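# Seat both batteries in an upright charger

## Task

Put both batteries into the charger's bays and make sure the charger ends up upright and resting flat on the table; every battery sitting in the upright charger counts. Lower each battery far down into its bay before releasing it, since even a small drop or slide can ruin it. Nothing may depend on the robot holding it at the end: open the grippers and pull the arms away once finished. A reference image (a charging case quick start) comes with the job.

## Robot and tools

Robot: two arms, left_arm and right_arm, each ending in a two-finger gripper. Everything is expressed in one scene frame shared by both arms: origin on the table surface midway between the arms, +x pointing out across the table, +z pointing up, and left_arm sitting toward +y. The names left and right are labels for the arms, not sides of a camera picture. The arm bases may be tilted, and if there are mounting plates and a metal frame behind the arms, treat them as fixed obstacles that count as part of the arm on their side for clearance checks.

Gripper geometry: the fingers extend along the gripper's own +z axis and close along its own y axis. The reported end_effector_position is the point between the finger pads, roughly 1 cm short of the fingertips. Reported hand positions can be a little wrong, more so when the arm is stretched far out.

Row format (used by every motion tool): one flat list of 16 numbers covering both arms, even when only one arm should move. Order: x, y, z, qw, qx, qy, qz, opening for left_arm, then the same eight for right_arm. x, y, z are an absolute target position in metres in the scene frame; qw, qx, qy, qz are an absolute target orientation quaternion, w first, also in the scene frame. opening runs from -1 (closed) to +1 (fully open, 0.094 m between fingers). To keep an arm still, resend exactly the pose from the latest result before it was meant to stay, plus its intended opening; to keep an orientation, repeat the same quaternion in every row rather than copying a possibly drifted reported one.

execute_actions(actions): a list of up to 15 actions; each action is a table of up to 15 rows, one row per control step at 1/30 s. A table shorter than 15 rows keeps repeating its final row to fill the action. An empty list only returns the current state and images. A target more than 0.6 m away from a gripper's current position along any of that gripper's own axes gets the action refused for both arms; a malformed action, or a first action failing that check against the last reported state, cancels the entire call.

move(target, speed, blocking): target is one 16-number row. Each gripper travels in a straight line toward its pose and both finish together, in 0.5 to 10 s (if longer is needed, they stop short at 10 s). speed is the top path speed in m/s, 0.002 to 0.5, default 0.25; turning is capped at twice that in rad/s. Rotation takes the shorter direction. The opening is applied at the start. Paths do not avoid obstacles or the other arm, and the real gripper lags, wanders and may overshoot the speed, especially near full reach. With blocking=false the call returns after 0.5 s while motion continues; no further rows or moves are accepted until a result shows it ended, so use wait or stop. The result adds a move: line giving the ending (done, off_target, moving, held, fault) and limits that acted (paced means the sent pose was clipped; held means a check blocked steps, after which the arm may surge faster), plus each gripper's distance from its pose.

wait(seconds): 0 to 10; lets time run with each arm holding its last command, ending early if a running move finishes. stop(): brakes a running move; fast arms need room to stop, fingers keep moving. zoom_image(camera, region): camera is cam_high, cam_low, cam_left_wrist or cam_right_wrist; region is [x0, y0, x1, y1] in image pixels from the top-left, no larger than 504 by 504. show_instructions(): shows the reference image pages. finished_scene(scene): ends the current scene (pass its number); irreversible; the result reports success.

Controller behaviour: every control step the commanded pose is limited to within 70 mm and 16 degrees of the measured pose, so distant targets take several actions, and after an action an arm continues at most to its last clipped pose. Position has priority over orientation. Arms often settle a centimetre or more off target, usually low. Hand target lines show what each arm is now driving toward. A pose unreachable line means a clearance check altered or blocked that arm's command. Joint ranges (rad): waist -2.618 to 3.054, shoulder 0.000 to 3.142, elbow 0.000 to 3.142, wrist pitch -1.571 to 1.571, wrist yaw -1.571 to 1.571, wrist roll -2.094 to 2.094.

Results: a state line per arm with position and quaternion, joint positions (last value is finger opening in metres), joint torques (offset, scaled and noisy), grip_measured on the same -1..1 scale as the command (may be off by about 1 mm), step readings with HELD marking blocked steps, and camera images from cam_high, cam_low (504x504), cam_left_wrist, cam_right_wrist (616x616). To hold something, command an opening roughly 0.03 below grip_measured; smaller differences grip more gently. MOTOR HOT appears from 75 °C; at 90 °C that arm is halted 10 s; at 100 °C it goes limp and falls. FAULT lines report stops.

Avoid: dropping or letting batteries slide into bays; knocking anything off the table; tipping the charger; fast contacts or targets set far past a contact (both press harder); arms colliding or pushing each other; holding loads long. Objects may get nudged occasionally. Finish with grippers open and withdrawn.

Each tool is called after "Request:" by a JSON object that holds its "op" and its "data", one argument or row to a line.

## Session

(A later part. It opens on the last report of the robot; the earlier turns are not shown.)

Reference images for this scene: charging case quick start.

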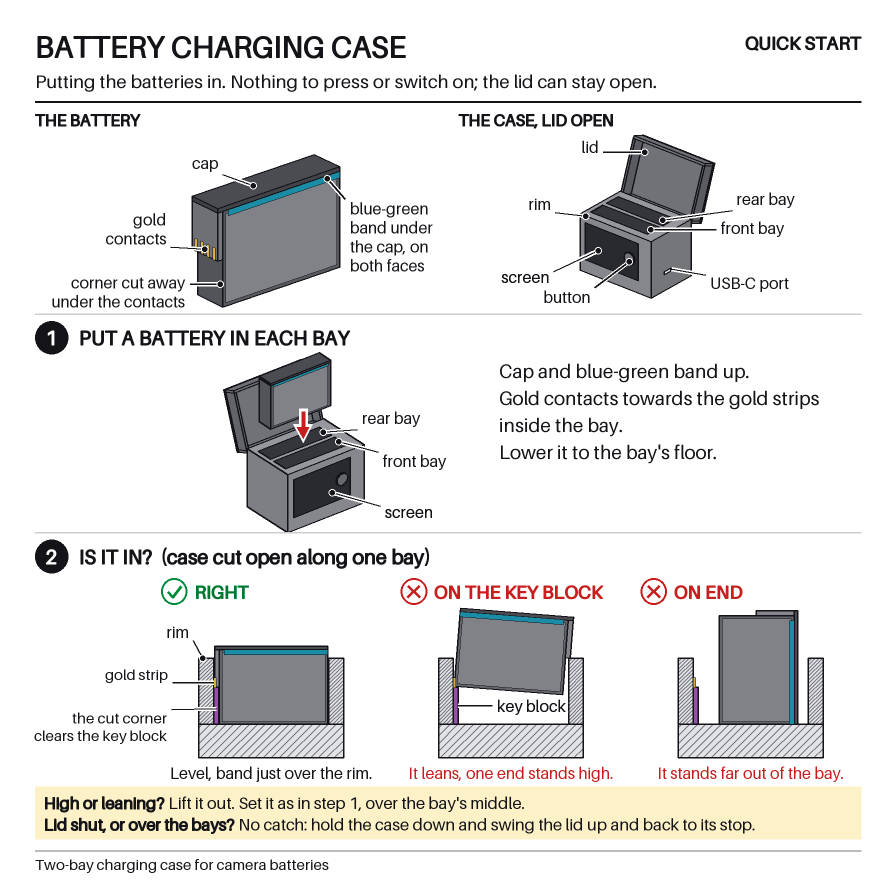

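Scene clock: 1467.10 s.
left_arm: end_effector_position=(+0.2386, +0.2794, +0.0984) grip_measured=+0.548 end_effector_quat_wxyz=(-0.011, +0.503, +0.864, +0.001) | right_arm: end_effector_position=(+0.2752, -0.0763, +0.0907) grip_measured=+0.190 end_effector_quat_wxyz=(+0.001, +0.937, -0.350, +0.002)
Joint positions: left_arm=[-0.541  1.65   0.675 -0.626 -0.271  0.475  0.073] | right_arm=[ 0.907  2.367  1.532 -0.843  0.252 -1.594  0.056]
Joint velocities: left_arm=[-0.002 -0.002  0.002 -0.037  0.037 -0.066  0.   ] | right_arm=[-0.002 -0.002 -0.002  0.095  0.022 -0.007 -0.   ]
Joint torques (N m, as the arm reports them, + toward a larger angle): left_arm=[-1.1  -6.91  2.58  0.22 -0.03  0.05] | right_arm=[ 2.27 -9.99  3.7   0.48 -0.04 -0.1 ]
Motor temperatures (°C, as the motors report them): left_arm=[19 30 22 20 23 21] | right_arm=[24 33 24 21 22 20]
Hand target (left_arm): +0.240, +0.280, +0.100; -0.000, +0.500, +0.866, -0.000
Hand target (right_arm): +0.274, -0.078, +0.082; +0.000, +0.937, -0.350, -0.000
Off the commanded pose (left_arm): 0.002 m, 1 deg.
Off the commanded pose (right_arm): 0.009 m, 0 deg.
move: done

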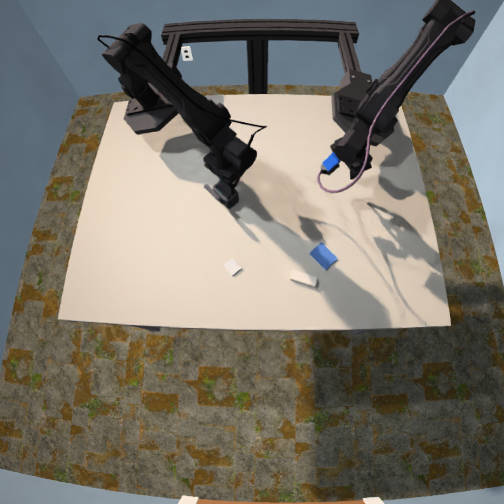

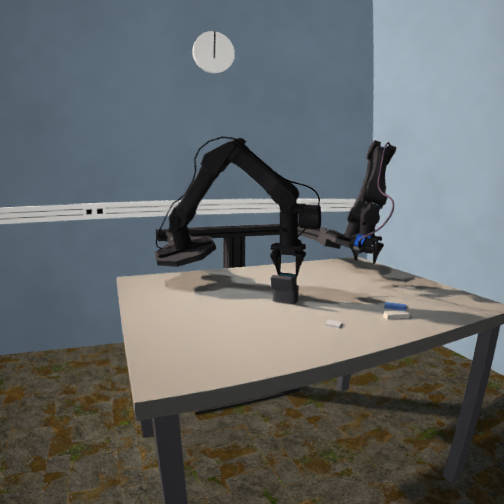

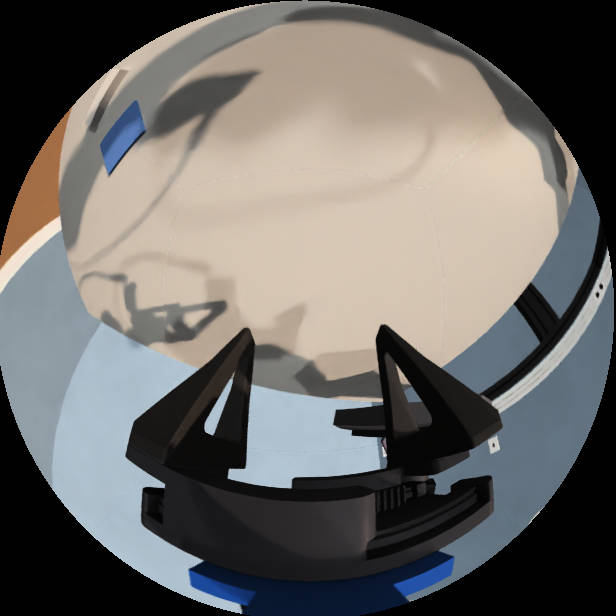

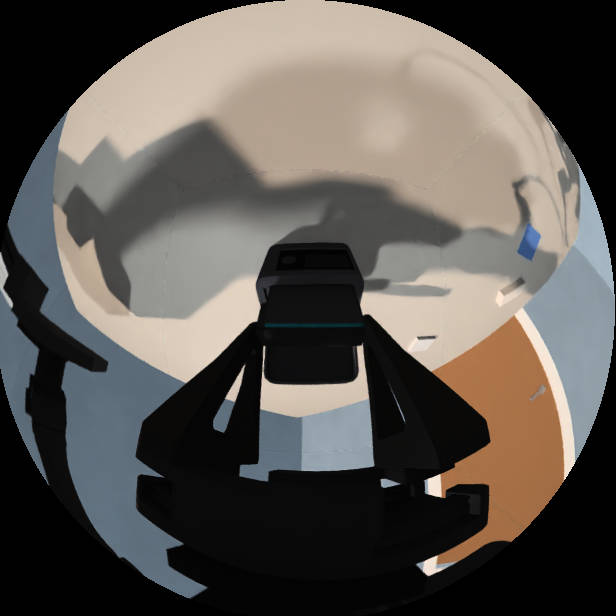

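Request:
{"op": "move", "data": {
  "target": [0.24,0.28,0.10,0,0.5,0.866,0,0.55, 0.2735,-0.0800,0.076,0,0.9367,-0.3502,0,0.16],
  "speed": 0.015
}}

Request:
{"op": "zoom_image", "data": {
  "camera": "cam_right_wrist",
  "region": [240,230,380,310]
}}

Scene clock: 1471.80 s.
left_arm: end_effector_position=(+0.2386, +0.2794, +0.0984) grip_measured=+0.548 end_effector_quat_wxyz=(-0.011, +0.503, +0.864, +0.001) | right_arm: end_effector_position=(+0.2757, -0.0769, +0.0816) grip_measured=+0.190 end_effector_quat_wxyz=(-0.004, +0.937, -0.350, +0.004)
Joint positions: left_arm=[-0.541  1.65   0.675 -0.626 -0.271  0.475  0.073] | right_arm=[ 0.899  2.373  1.504 -0.795  0.252 -1.604  0.056]
Joint velocities: left_arm=[-0.002  0.017  0.002 -0.051  0.022 -0.007  0.001] | right_arm=[-0.012 -0.007  0.012  0.007 -0.022  0.037 -0.001]
Joint torques (N m, as the arm reports them, + toward a larger angle): left_arm=[-1.08 -6.85  2.5   0.22  0.    0.06] | right_arm=[  2.52 -10.07   4.31   0.24  -0.03  -0.06]
Motor temperatures (°C, as the motors report them): left_arm=[19 30 22 20 23 21] | right_arm=[24 33 24 21 22 20]
Hand target (left_arm): +0.240, +0.280, +0.100; -0.000, +0.500, +0.866, -0.000
Hand target (right_arm): +0.273, -0.080, +0.076; -0.000, +0.937, -0.350, -0.000
Off the commanded pose (left_arm): 0.002 m, 1 deg.
Off the commanded pose (right_arm): 0.007 m, 1 deg.
move: done

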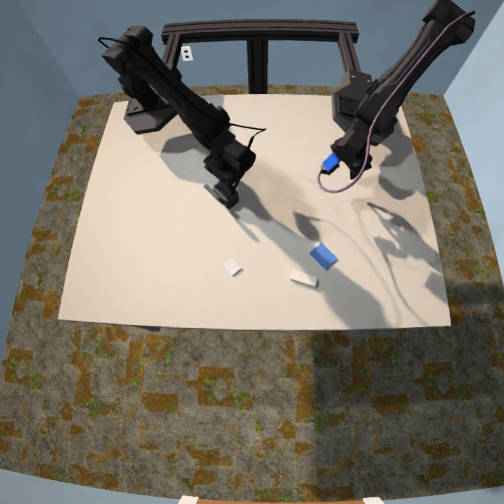

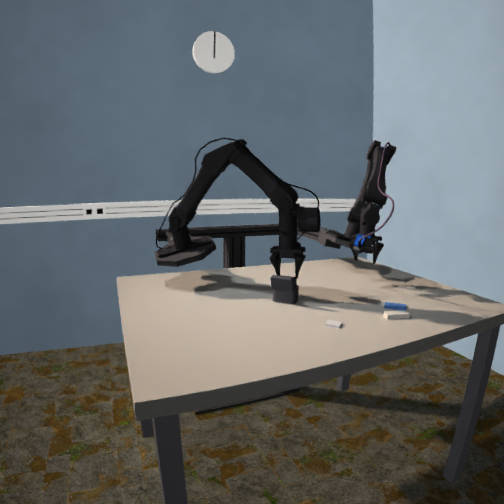

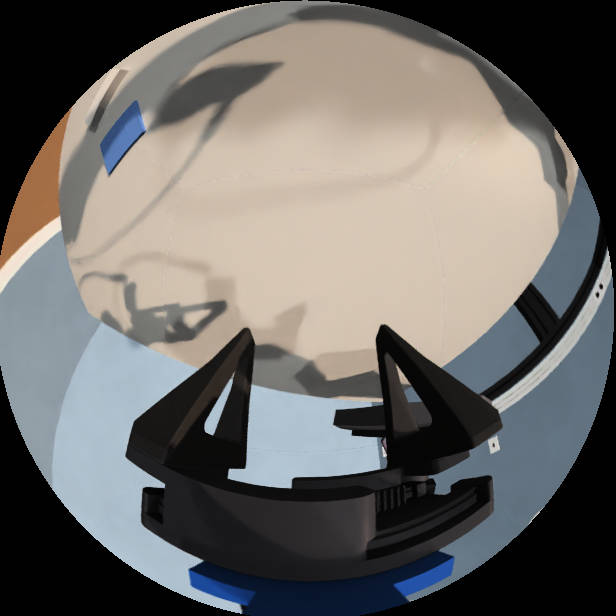

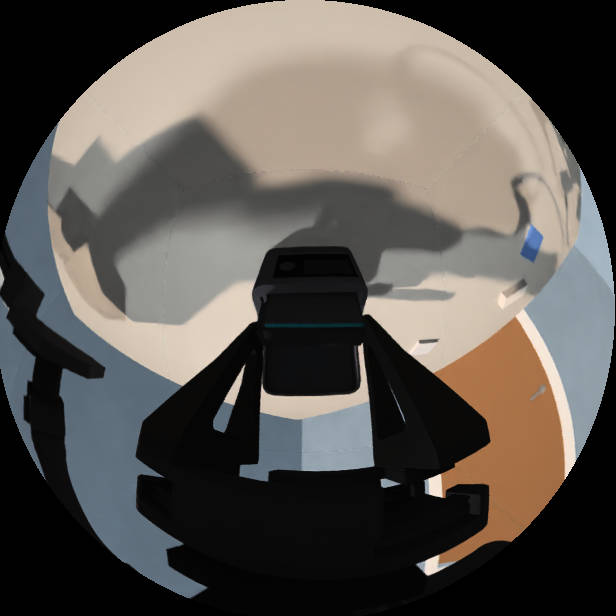

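Region (240, 230, 380, 310) of cam_right_wrist's 616x616 image, scaled by 3.600, with more detail than that image has; it fills the top 288 rows of this view, and the rest is white.

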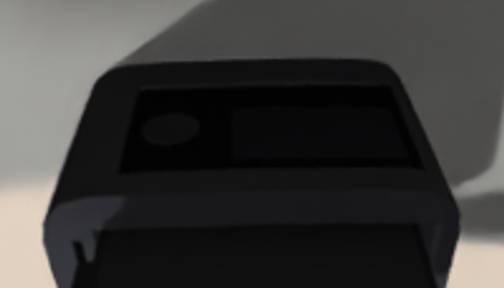

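Request:
{"op": "move", "data": {
  "target": [0.24,0.28,0.10,0,0.5,0.866,0,0.55, 0.2748,-0.0790,0.064,0,0.9367,-0.3502,0,0.16],
  "speed": 0.02
}}

Request:
{"op": "zoom_image", "data": {
  "camera": "cam_low",
  "region": [250,240,320,310]
}}

Scene clock: 1475.23 s.
left_arm: end_effector_position=(+0.2386, +0.2794, +0.0984) grip_measured=+0.548 end_effector_quat_wxyz=(-0.011, +0.503, +0.864, +0.001) | right_arm: end_effector_position=(+0.2762, -0.0772, +0.0777) grip_measured=+0.190 end_effector_quat_wxyz=(-0.003, +0.937, -0.349, +0.004)
Joint positions: left_arm=[-0.541  1.65   0.675 -0.626 -0.271  0.475  0.073] | right_arm=[ 0.897  2.383  1.504 -0.787  0.255 -1.609  0.056]
Joint velocities: left_arm=[-0.007  0.007  0.002 -0.051  0.066 -0.007 -0.   ] | right_arm=[ 0.017 -0.007 -0.007 -0.022  0.081  0.066 -0.001]
Joint torques (N m, as the arm reports them, + toward a larger angle): left_arm=[-1.01 -6.82  2.53  0.21 -0.02  0.1 ] | right_arm=[ 2.06 -8.76  3.96  0.52 -0.01 -0.04]
Motor temperatures (°C, as the motors report them): left_arm=[19 30 22 20 23 21] | right_arm=[24 33 24 21 22 20]
Hand target (left_arm): +0.240, +0.280, +0.100; -0.000, +0.500, +0.866, -0.000
Hand target (right_arm): +0.274, -0.079, +0.065; -0.000, +0.937, -0.350, -0.000
Off the commanded pose (left_arm): 0.002 m, 1 deg.
Off the commanded pose (right_arm): 0.014 m, 1 deg.
move: off_target (right_arm)

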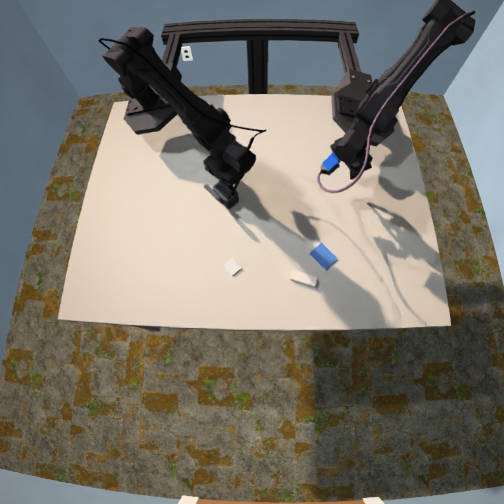

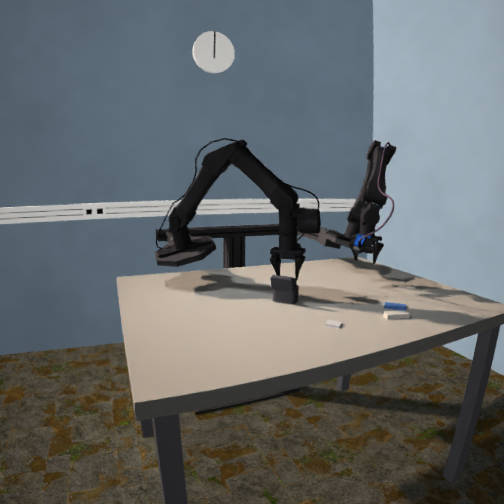

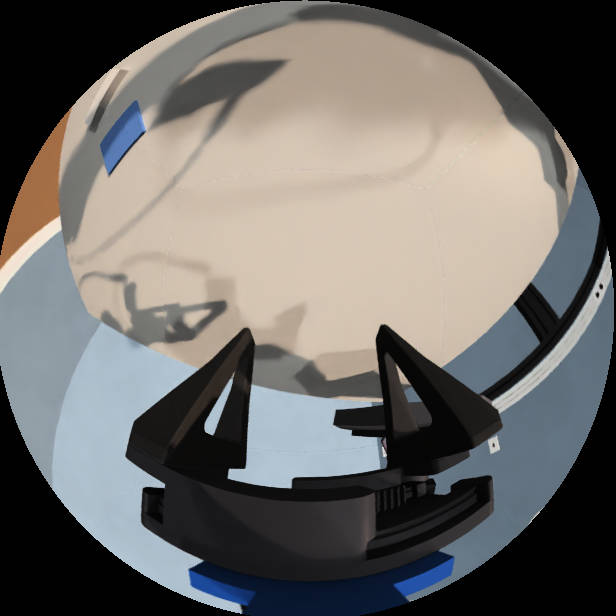

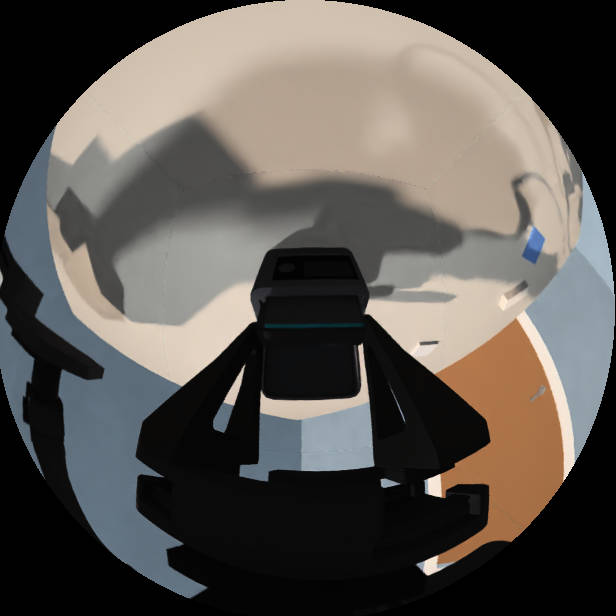

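Region (250, 240, 320, 310) of cam_low's 504x504 image, scaled by 7.200, with more detail than that image has.

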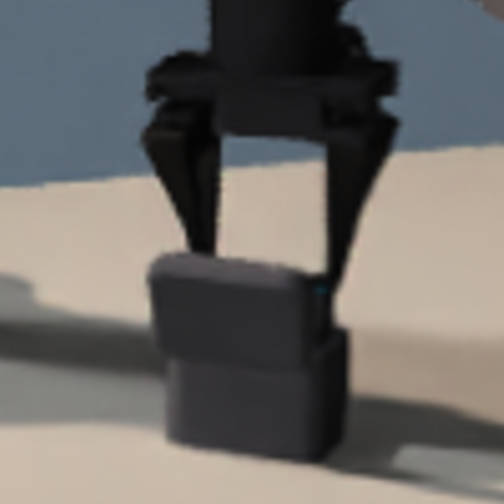

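Request:
{"op": "zoom_image", "data": {
  "camera": "cam_right_wrist",
  "region": [240,240,380,340]
}}

Region (240, 240, 380, 340) of cam_right_wrist's 616x616 image, scaled by 3.600, with more detail than that image has; it fills the top 360 rows of this view, and the rest is white.

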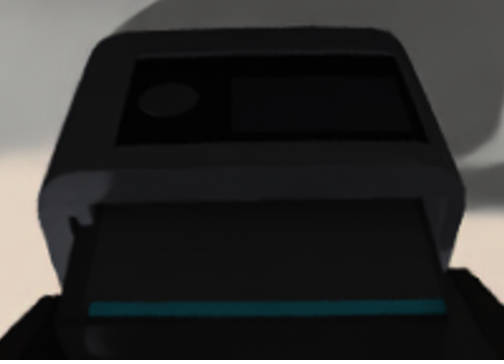

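Request:
{"op": "zoom_image", "data": {
  "camera": "cam_right_wrist",
  "region": [245,285,295,335]
}}

Request:
{"op": "zoom_image", "data": {
  "camera": "cam_right_wrist",
  "region": [330,285,380,335]
}}

Region (245, 285, 295, 335) of cam_right_wrist's 616x616 image, scaled by 10.080, with more detail than that image has.

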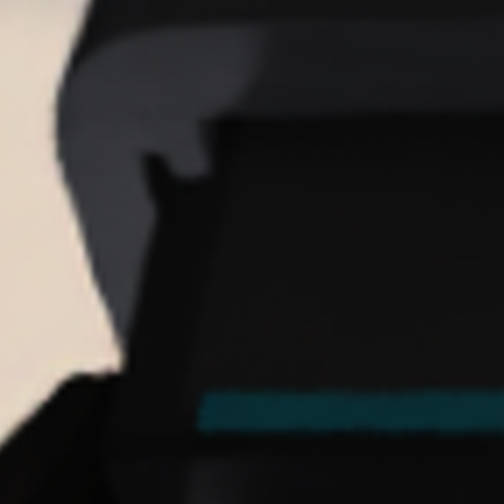

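Region (330, 285, 380, 335) of cam_right_wrist's 616x616 image, scaled by 10.080, with more detail than that image has.

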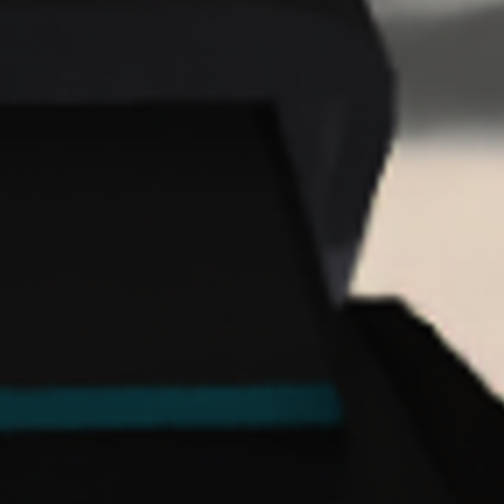

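Request:
{"op": "move", "data": {
  "target": [0.24,0.28,0.10,0,0.5,0.866,0,0.55, 0.2762,-0.0772,0.079,0,0.9367,-0.3502,0,0.16],
  "speed": 0.03
}}

Request:
{"op": "move", "data": {
  "target": [0.24,0.28,0.10,0,0.5,0.866,0,0.55, 0.2775,-0.0750,0.075,0,0.9367,-0.3502,0,0.16],
  "speed": 0.01
}}

Request:
{"op": "zoom_image", "data": {
  "camera": "cam_right_wrist",
  "region": [240,240,380,340]
}}

Scene clock: 1493.03 s.
left_arm: end_effector_position=(+0.2386, +0.2794, +0.0984) grip_measured=+0.548 end_effector_quat_wxyz=(-0.011, +0.503, +0.864, +0.001) | right_arm: end_effector_position=(+0.2761, -0.0773, +0.0777) grip_measured=+0.190 end_effector_quat_wxyz=(-0.002, +0.937, -0.349, +0.004)
Joint positions: left_arm=[-0.541  1.65   0.675 -0.626 -0.271  0.475  0.073] | right_arm=[ 0.897  2.383  1.504 -0.788  0.255 -1.609  0.056]
Joint velocities: left_arm=[-0.002 -0.012 -0.007  0.037 -0.022  0.037 -0.   ] | right_arm=[ 0.017  0.012  0.002  0.022  0.007  0.051 -0.   ]
Joint torques (N m, as the arm reports them, + toward a larger angle): left_arm=[-1.11 -6.92  2.53  0.23  0.    0.03] | right_arm=[  3.02 -10.24   7.23   0.03  -0.05   0.01]
Motor temperatures (°C, as the motors report them): left_arm=[19 30 22 20 23 21] | right_arm=[24 32 24 21 22 20]
Hand target (left_arm): +0.240, +0.280, +0.100; -0.000, +0.500, +0.866, -0.000
Hand target (right_arm): +0.276, -0.077, +0.079; -0.000, +0.937, -0.350, +0.000
Off the commanded pose (left_arm): 0.002 m, 1 deg.
Off the commanded pose (right_arm): 0.001 m, 1 deg.
move: done

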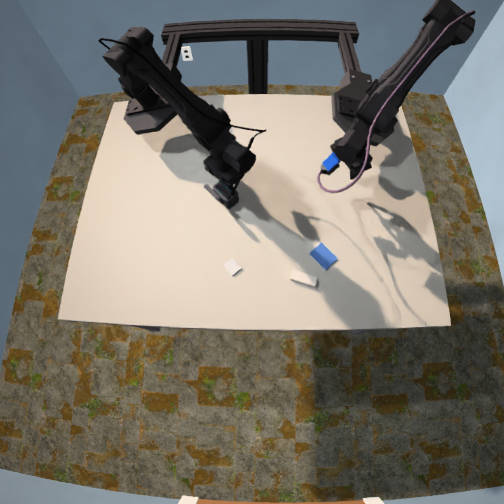

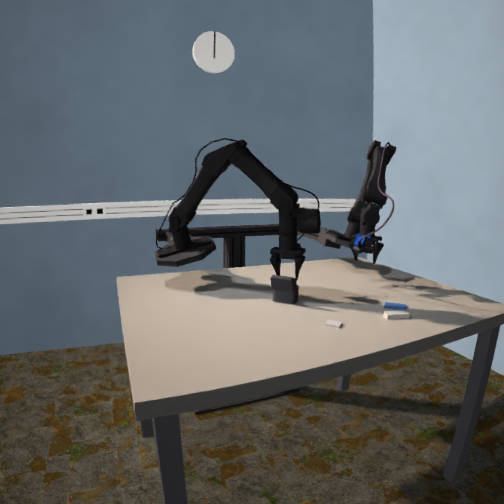

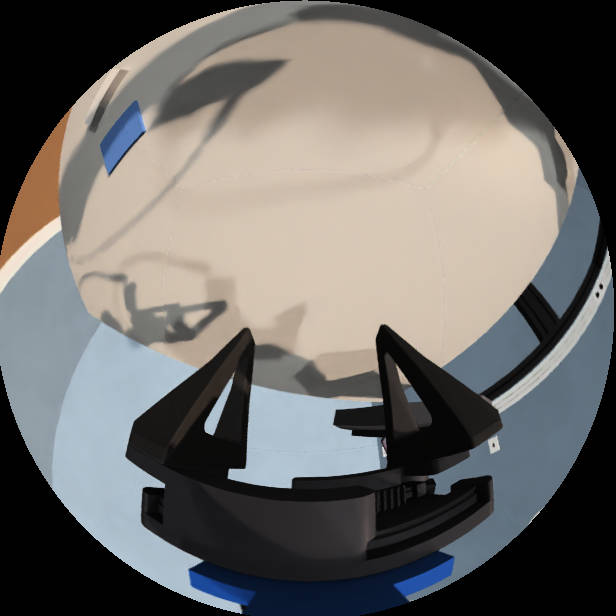

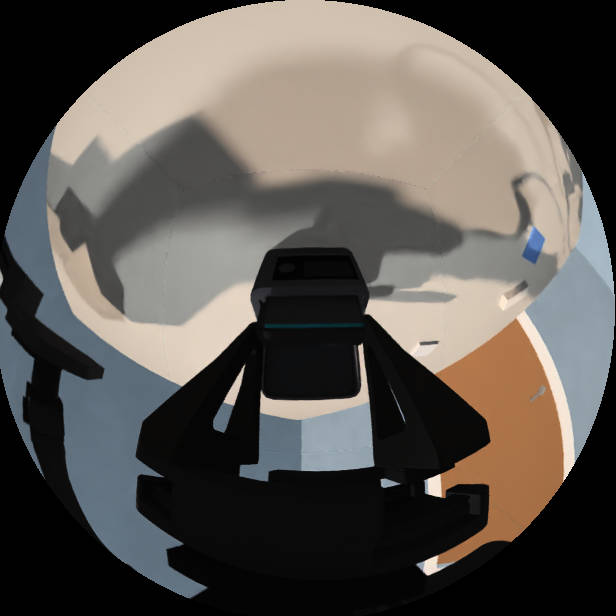

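Scene clock: 1494.37 s.
left_arm: end_effector_position=(+0.2386, +0.2794, +0.0984) grip_measured=+0.548 end_effector_quat_wxyz=(-0.011, +0.503, +0.864, +0.001) | right_arm: end_effector_position=(+0.2761, -0.0773, +0.0777) grip_measured=+0.190 end_effector_quat_wxyz=(-0.002, +0.937, -0.349, +0.004)
Joint positions: left_arm=[-0.541  1.65   0.675 -0.626 -0.271  0.475  0.073] | right_arm=[ 0.897  2.383  1.504 -0.788  0.255 -1.609  0.056]
Joint velocities: left_arm=[-0.012 -0.012  0.002 -0.081 -0.037 -0.007 -0.001] | right_arm=[-0.007  0.002 -0.007 -0.007 -0.037  0.007  0.001]
Joint torques (N m, as the arm reports them, + toward a larger angle): left_arm=[-0.98 -6.91  2.58  0.25  0.01  0.07] | right_arm=[ 2.85 -9.05  8.1   0.03 -0.03  0.01]
Motor temperatures (°C, as the motors report them): left_arm=[19 30 22 20 23 21] | right_arm=[24 32 24 21 22 20]
Hand target (left_arm): +0.240, +0.280, +0.100; -0.000, +0.500, +0.866, -0.000
Hand target (right_arm): +0.277, -0.075, +0.075; -0.000, +0.937, -0.350, +0.000
Off the commanded pose (left_arm): 0.002 m, 1 deg.
Off the commanded pose (right_arm): 0.004 m, 1 deg.
move: done

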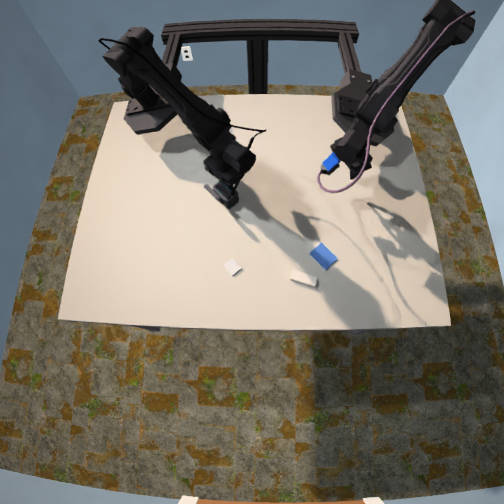

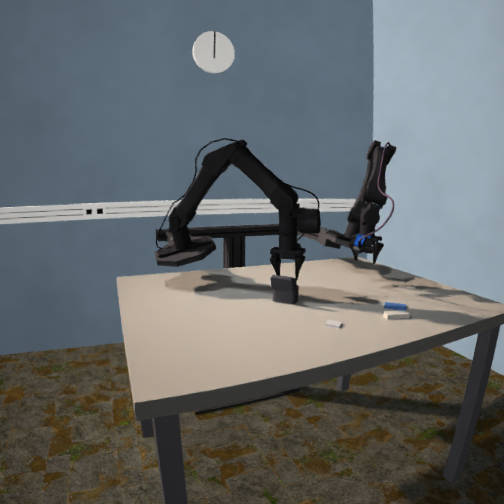

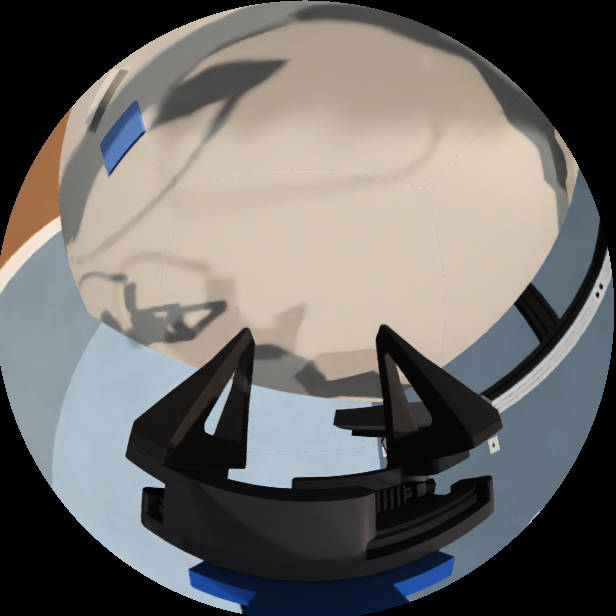

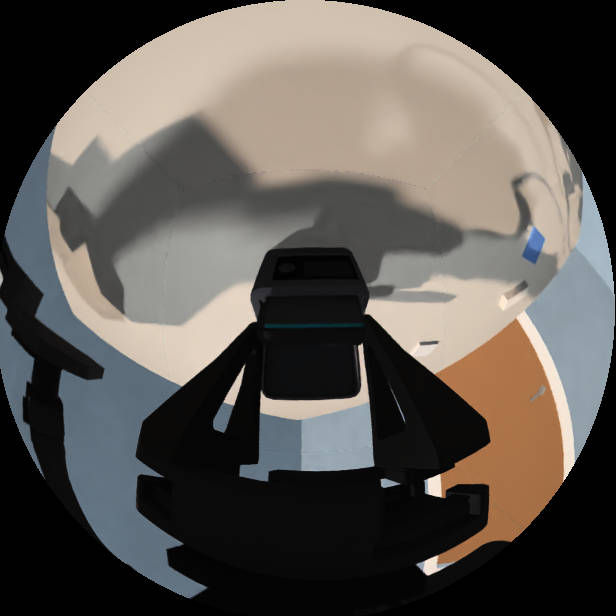

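Region (240, 240, 380, 340) of cam_right_wrist's 616x616 image, scaled by 3.600, with more detail than that image has; it fills the top 360 rows of this view, and the rest is white.

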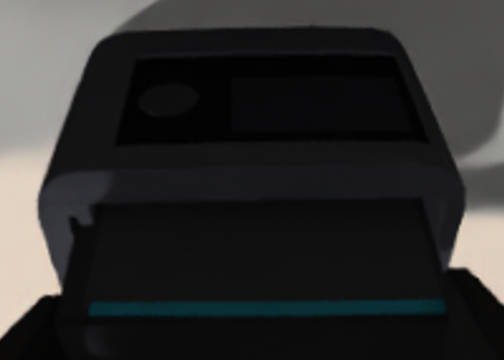

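Request:
{"op": "move", "data": {
  "target": [0.24,0.28,0.10,0,0.5,0.866,0,0.55, 0.2790,-0.0725,0.081,0,0.9367,-0.3502,0,0.16],
  "speed": 0.01
}}

Request:
{"op": "zoom_image", "data": {
  "camera": "cam_right_wrist",
  "region": [240,240,380,340]
}}

Scene clock: 1499.90 s.
left_arm: end_effector_position=(+0.2386, +0.2794, +0.0984) grip_measured=+0.548 end_effector_quat_wxyz=(-0.011, +0.503, +0.864, +0.001) | right_arm: end_effector_position=(+0.2765, -0.0767, +0.0778) grip_measured=+0.190 end_effector_quat_wxyz=(+0.002, +0.938, -0.348, +0.002)
Joint positions: left_arm=[-0.541  1.65   0.675 -0.626 -0.271  0.475  0.073] | right_arm=[ 0.897  2.394  1.524 -0.808  0.254 -1.609  0.056]
Joint velocities: left_arm=[-0.012 -0.002 -0.002 -0.007 -0.022 -0.037 -0.   ] | right_arm=[ 0.007  0.007  0.002 -0.037  0.007 -0.022 -0.001]
Joint torques (N m, as the arm reports them, + toward a larger angle): left_arm=[-1.05 -6.92  2.5   0.23 -0.01  0.09] | right_arm=[  3.24 -10.04   8.52  -0.01  -0.05   0.06]
Motor temperatures (°C, as the motors report them): left_arm=[19 30 22 20 23 21] | right_arm=[24 32 24 21 22 20]
Hand target (left_arm): +0.240, +0.280, +0.100; -0.000, +0.500, +0.866, -0.000
Hand target (right_arm): +0.279, -0.073, +0.081; -0.000, +0.937, -0.350, +0.000
Off the commanded pose (left_arm): 0.002 m, 1 deg.
Off the commanded pose (right_arm): 0.006 m, 0 deg.
move: done

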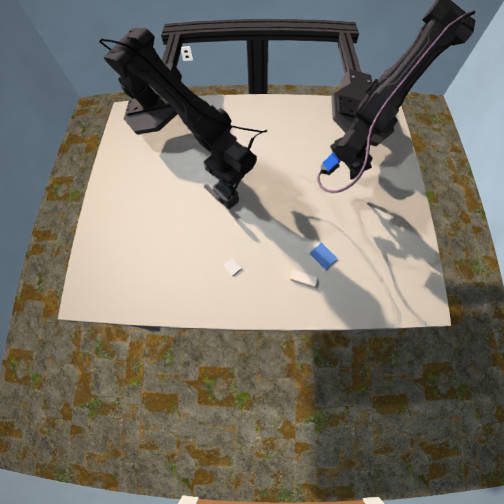

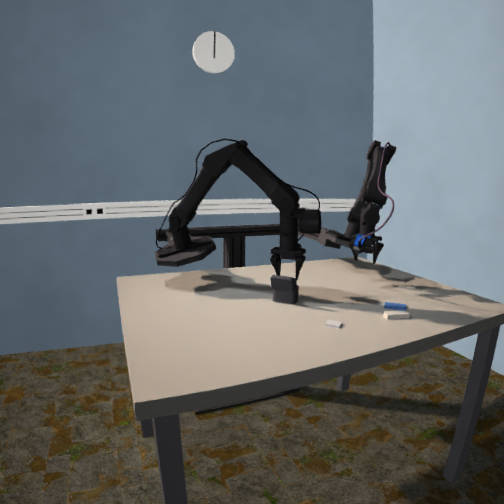

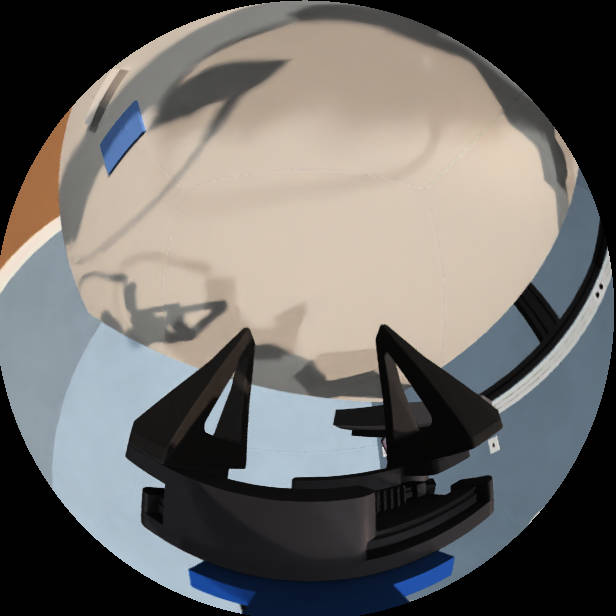

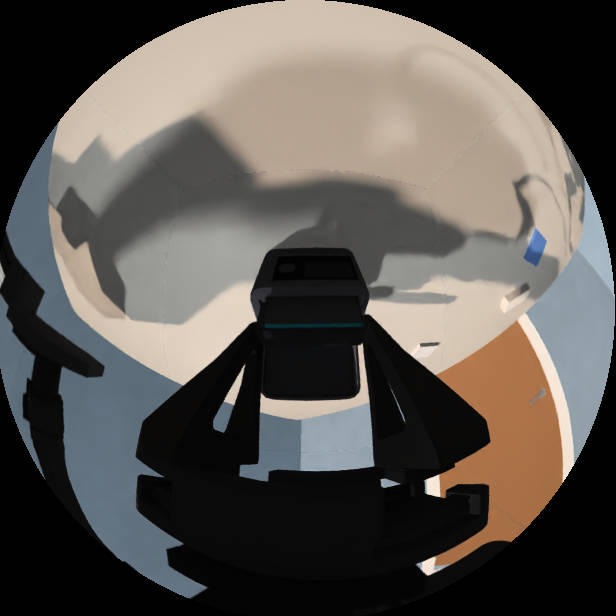

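Region (240, 240, 380, 340) of cam_right_wrist's 616x616 image, scaled by 3.600, with more detail than that image has; it fills the top 360 rows of this view, and the rest is white.

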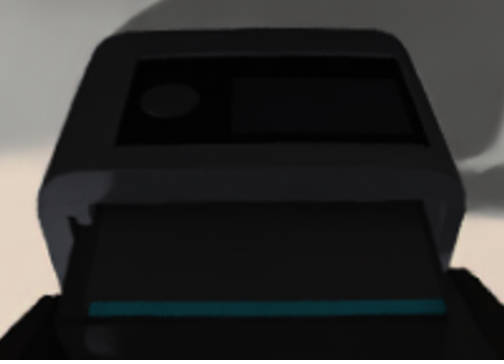

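Request:
{"op": "move", "data": {
  "target": [0.24,0.28,0.10,0,0.5,0.866,0,0.55, 0.2808,-0.0712,0.080,0,0.9367,-0.3502,0,0.16],
  "speed": 0.01
}}

Request:
{"op": "zoom_image", "data": {
  "camera": "cam_right_wrist",
  "region": [240,240,380,340]
}}

Scene clock: 1504.40 s.
left_arm: end_effector_position=(+0.2386, +0.2794, +0.0984) grip_measured=+0.548 end_effector_quat_wxyz=(-0.011, +0.503, +0.864, +0.001) | right_arm: end_effector_position=(+0.2767, -0.0765, +0.0777) grip_measured=+0.190 end_effector_quat_wxyz=(+0.006, +0.938, -0.347, +0.001)
Joint positions: left_arm=[-0.541  1.65   0.675 -0.626 -0.271  0.475  0.073] | right_arm=[ 0.897  2.401  1.536 -0.82   0.254 -1.609  0.056]
Joint velocities: left_arm=[-0.002  0.012 -0.012 -0.051 -0.007  0.007 -0.   ] | right_arm=[-0.002  0.012  0.002 -0.022 -0.022 -0.022  0.   ]
Joint torques (N m, as the arm reports them, + toward a larger angle): left_arm=[-1.15 -6.87  2.54  0.22  0.02  0.04] | right_arm=[  3.19 -10.04   8.51   0.05  -0.06   0.  ]
Motor temperatures (°C, as the motors report them): left_arm=[19 30 22 20 23 21] | right_arm=[24 32 24 21 22 20]
Hand target (left_arm): +0.240, +0.280, +0.100; -0.000, +0.500, +0.866, -0.000
Hand target (right_arm): +0.281, -0.071, +0.080; -0.000, +0.937, -0.350, +0.000
Off the commanded pose (left_arm): 0.002 m, 1 deg.
Off the commanded pose (right_arm): 0.007 m, 1 deg.
move: done

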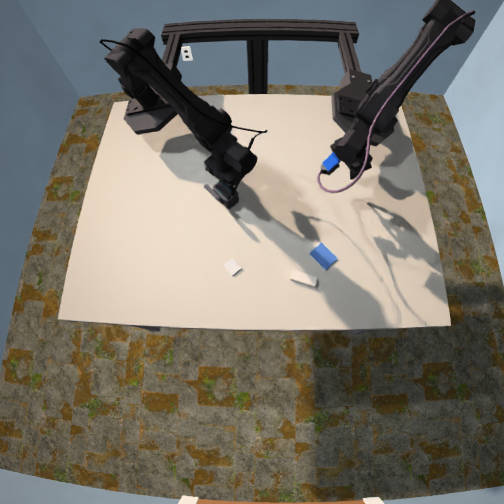

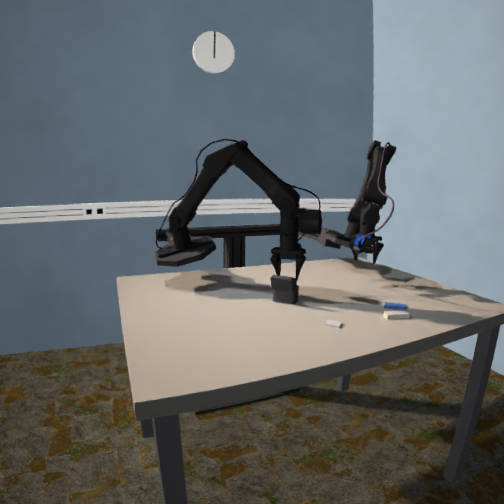

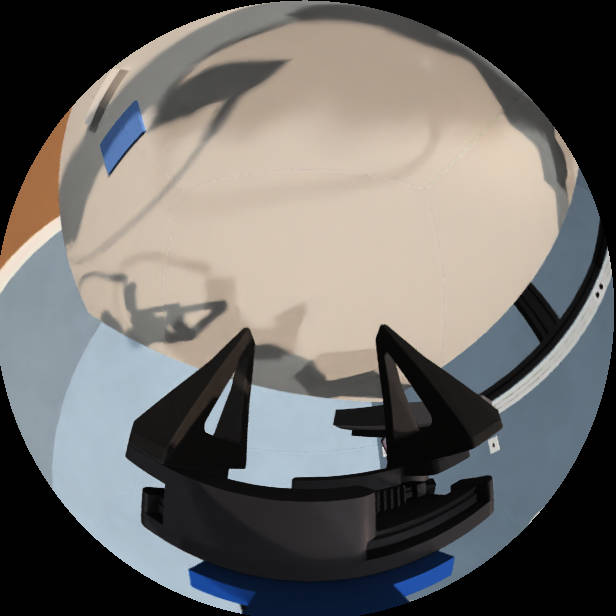

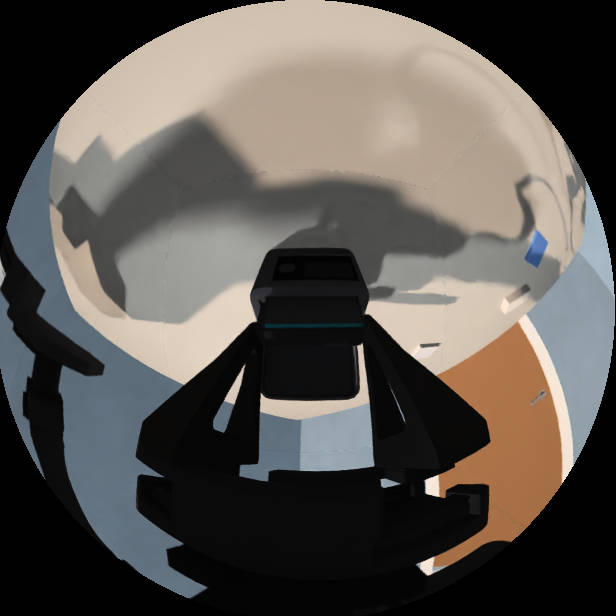

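Region (240, 240, 380, 340) of cam_right_wrist's 616x616 image, scaled by 3.600, with more detail than that image has; it fills the top 360 rows of this view, and the rest is white.

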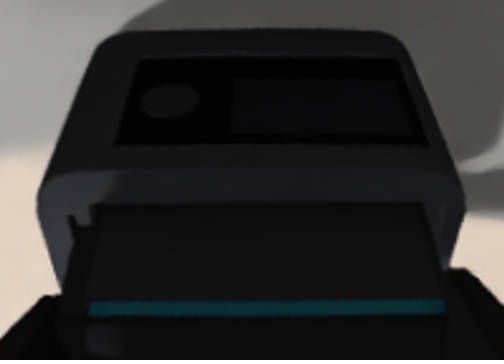

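Request:
{"op": "move", "data": {
  "target": [0.24,0.28,0.10,0,0.5,0.866,0,0.55, 0.2810,-0.0712,0.089,0,0.9367,-0.3502,0,0.16],
  "speed": 0.01
}}

Request:
{"op": "zoom_image", "data": {
  "camera": "cam_right_wrist",
  "region": [240,240,380,340]
}}

Scene clock: 1510.10 s.
left_arm: end_effector_position=(+0.2386, +0.2794, +0.0984) grip_measured=+0.548 end_effector_quat_wxyz=(-0.011, +0.503, +0.864, +0.001) | right_arm: end_effector_position=(+0.2770, -0.0767, +0.0792) grip_measured=+0.190 end_effector_quat_wxyz=(+0.007, +0.938, -0.347, -0.000)
Joint positions: left_arm=[-0.541  1.65   0.675 -0.626 -0.271  0.475  0.073] | right_arm=[ 0.897  2.401  1.544 -0.831  0.254 -1.607  0.056]
Joint velocities: left_arm=[ 0.002 -0.017 -0.007  0.022 -0.007  0.007 -0.001] | right_arm=[-0.022  0.002 -0.007 -0.051  0.11   0.007 -0.001]
Joint torques (N m, as the arm reports them, + toward a larger angle): left_arm=[-0.97 -6.86  2.6   0.23  0.01  0.07] | right_arm=[  3.51 -11.36   8.98  -0.12  -0.08   0.07]
Motor temperatures (°C, as the motors report them): left_arm=[19 30 22 20 23 21] | right_arm=[24 32 25 21 22 20]
Hand target (left_arm): +0.240, +0.280, +0.100; -0.000, +0.500, +0.866, -0.000
Hand target (right_arm): +0.281, -0.071, +0.089; -0.000, +0.937, -0.350, +0.000
Off the commanded pose (left_arm): 0.002 m, 1 deg.
Off the commanded pose (right_arm): 0.012 m, 1 deg.
move: off_target (right_arm)

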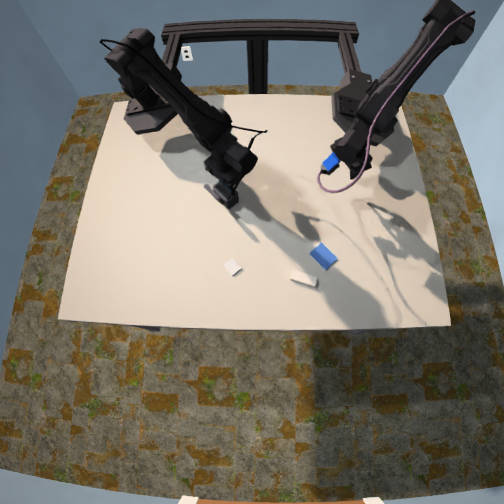

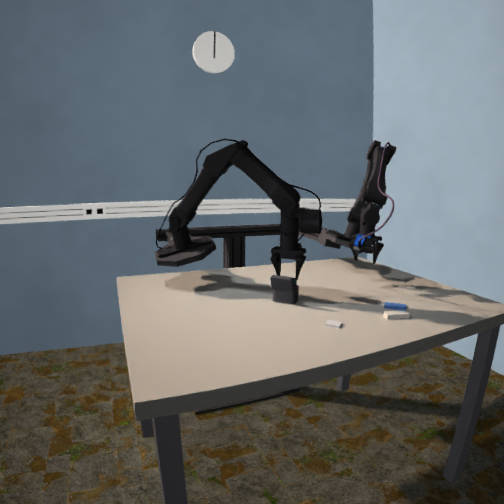

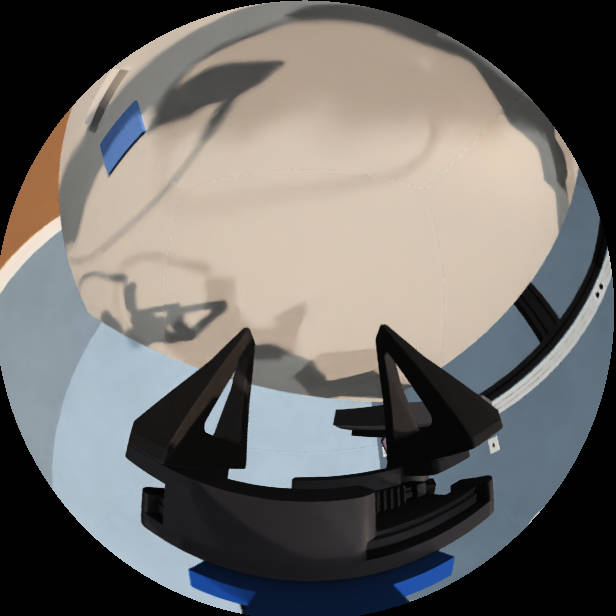

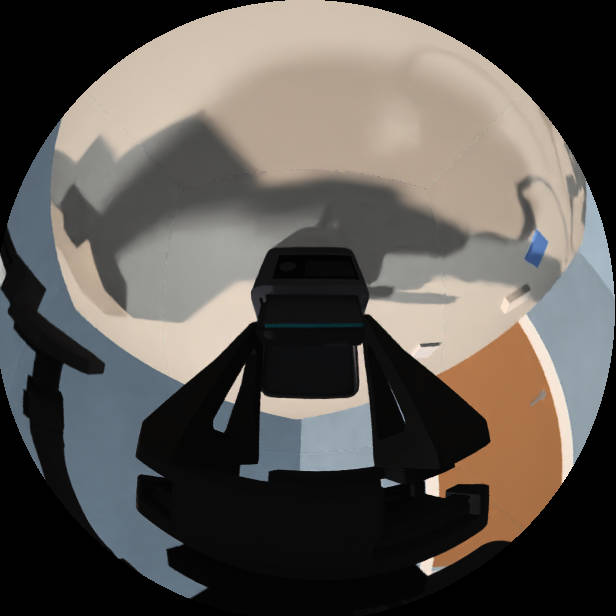

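Region (240, 240, 380, 340) of cam_right_wrist's 616x616 image, scaled by 3.600, with more detail than that image has; it fills the top 360 rows of this view, and the rest is white.

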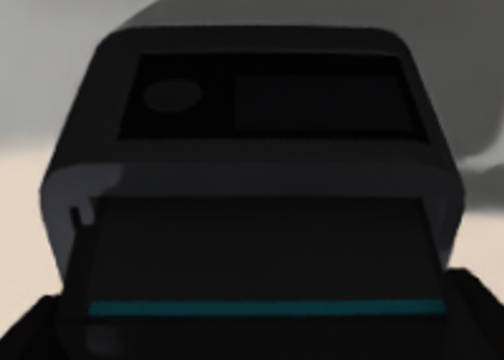

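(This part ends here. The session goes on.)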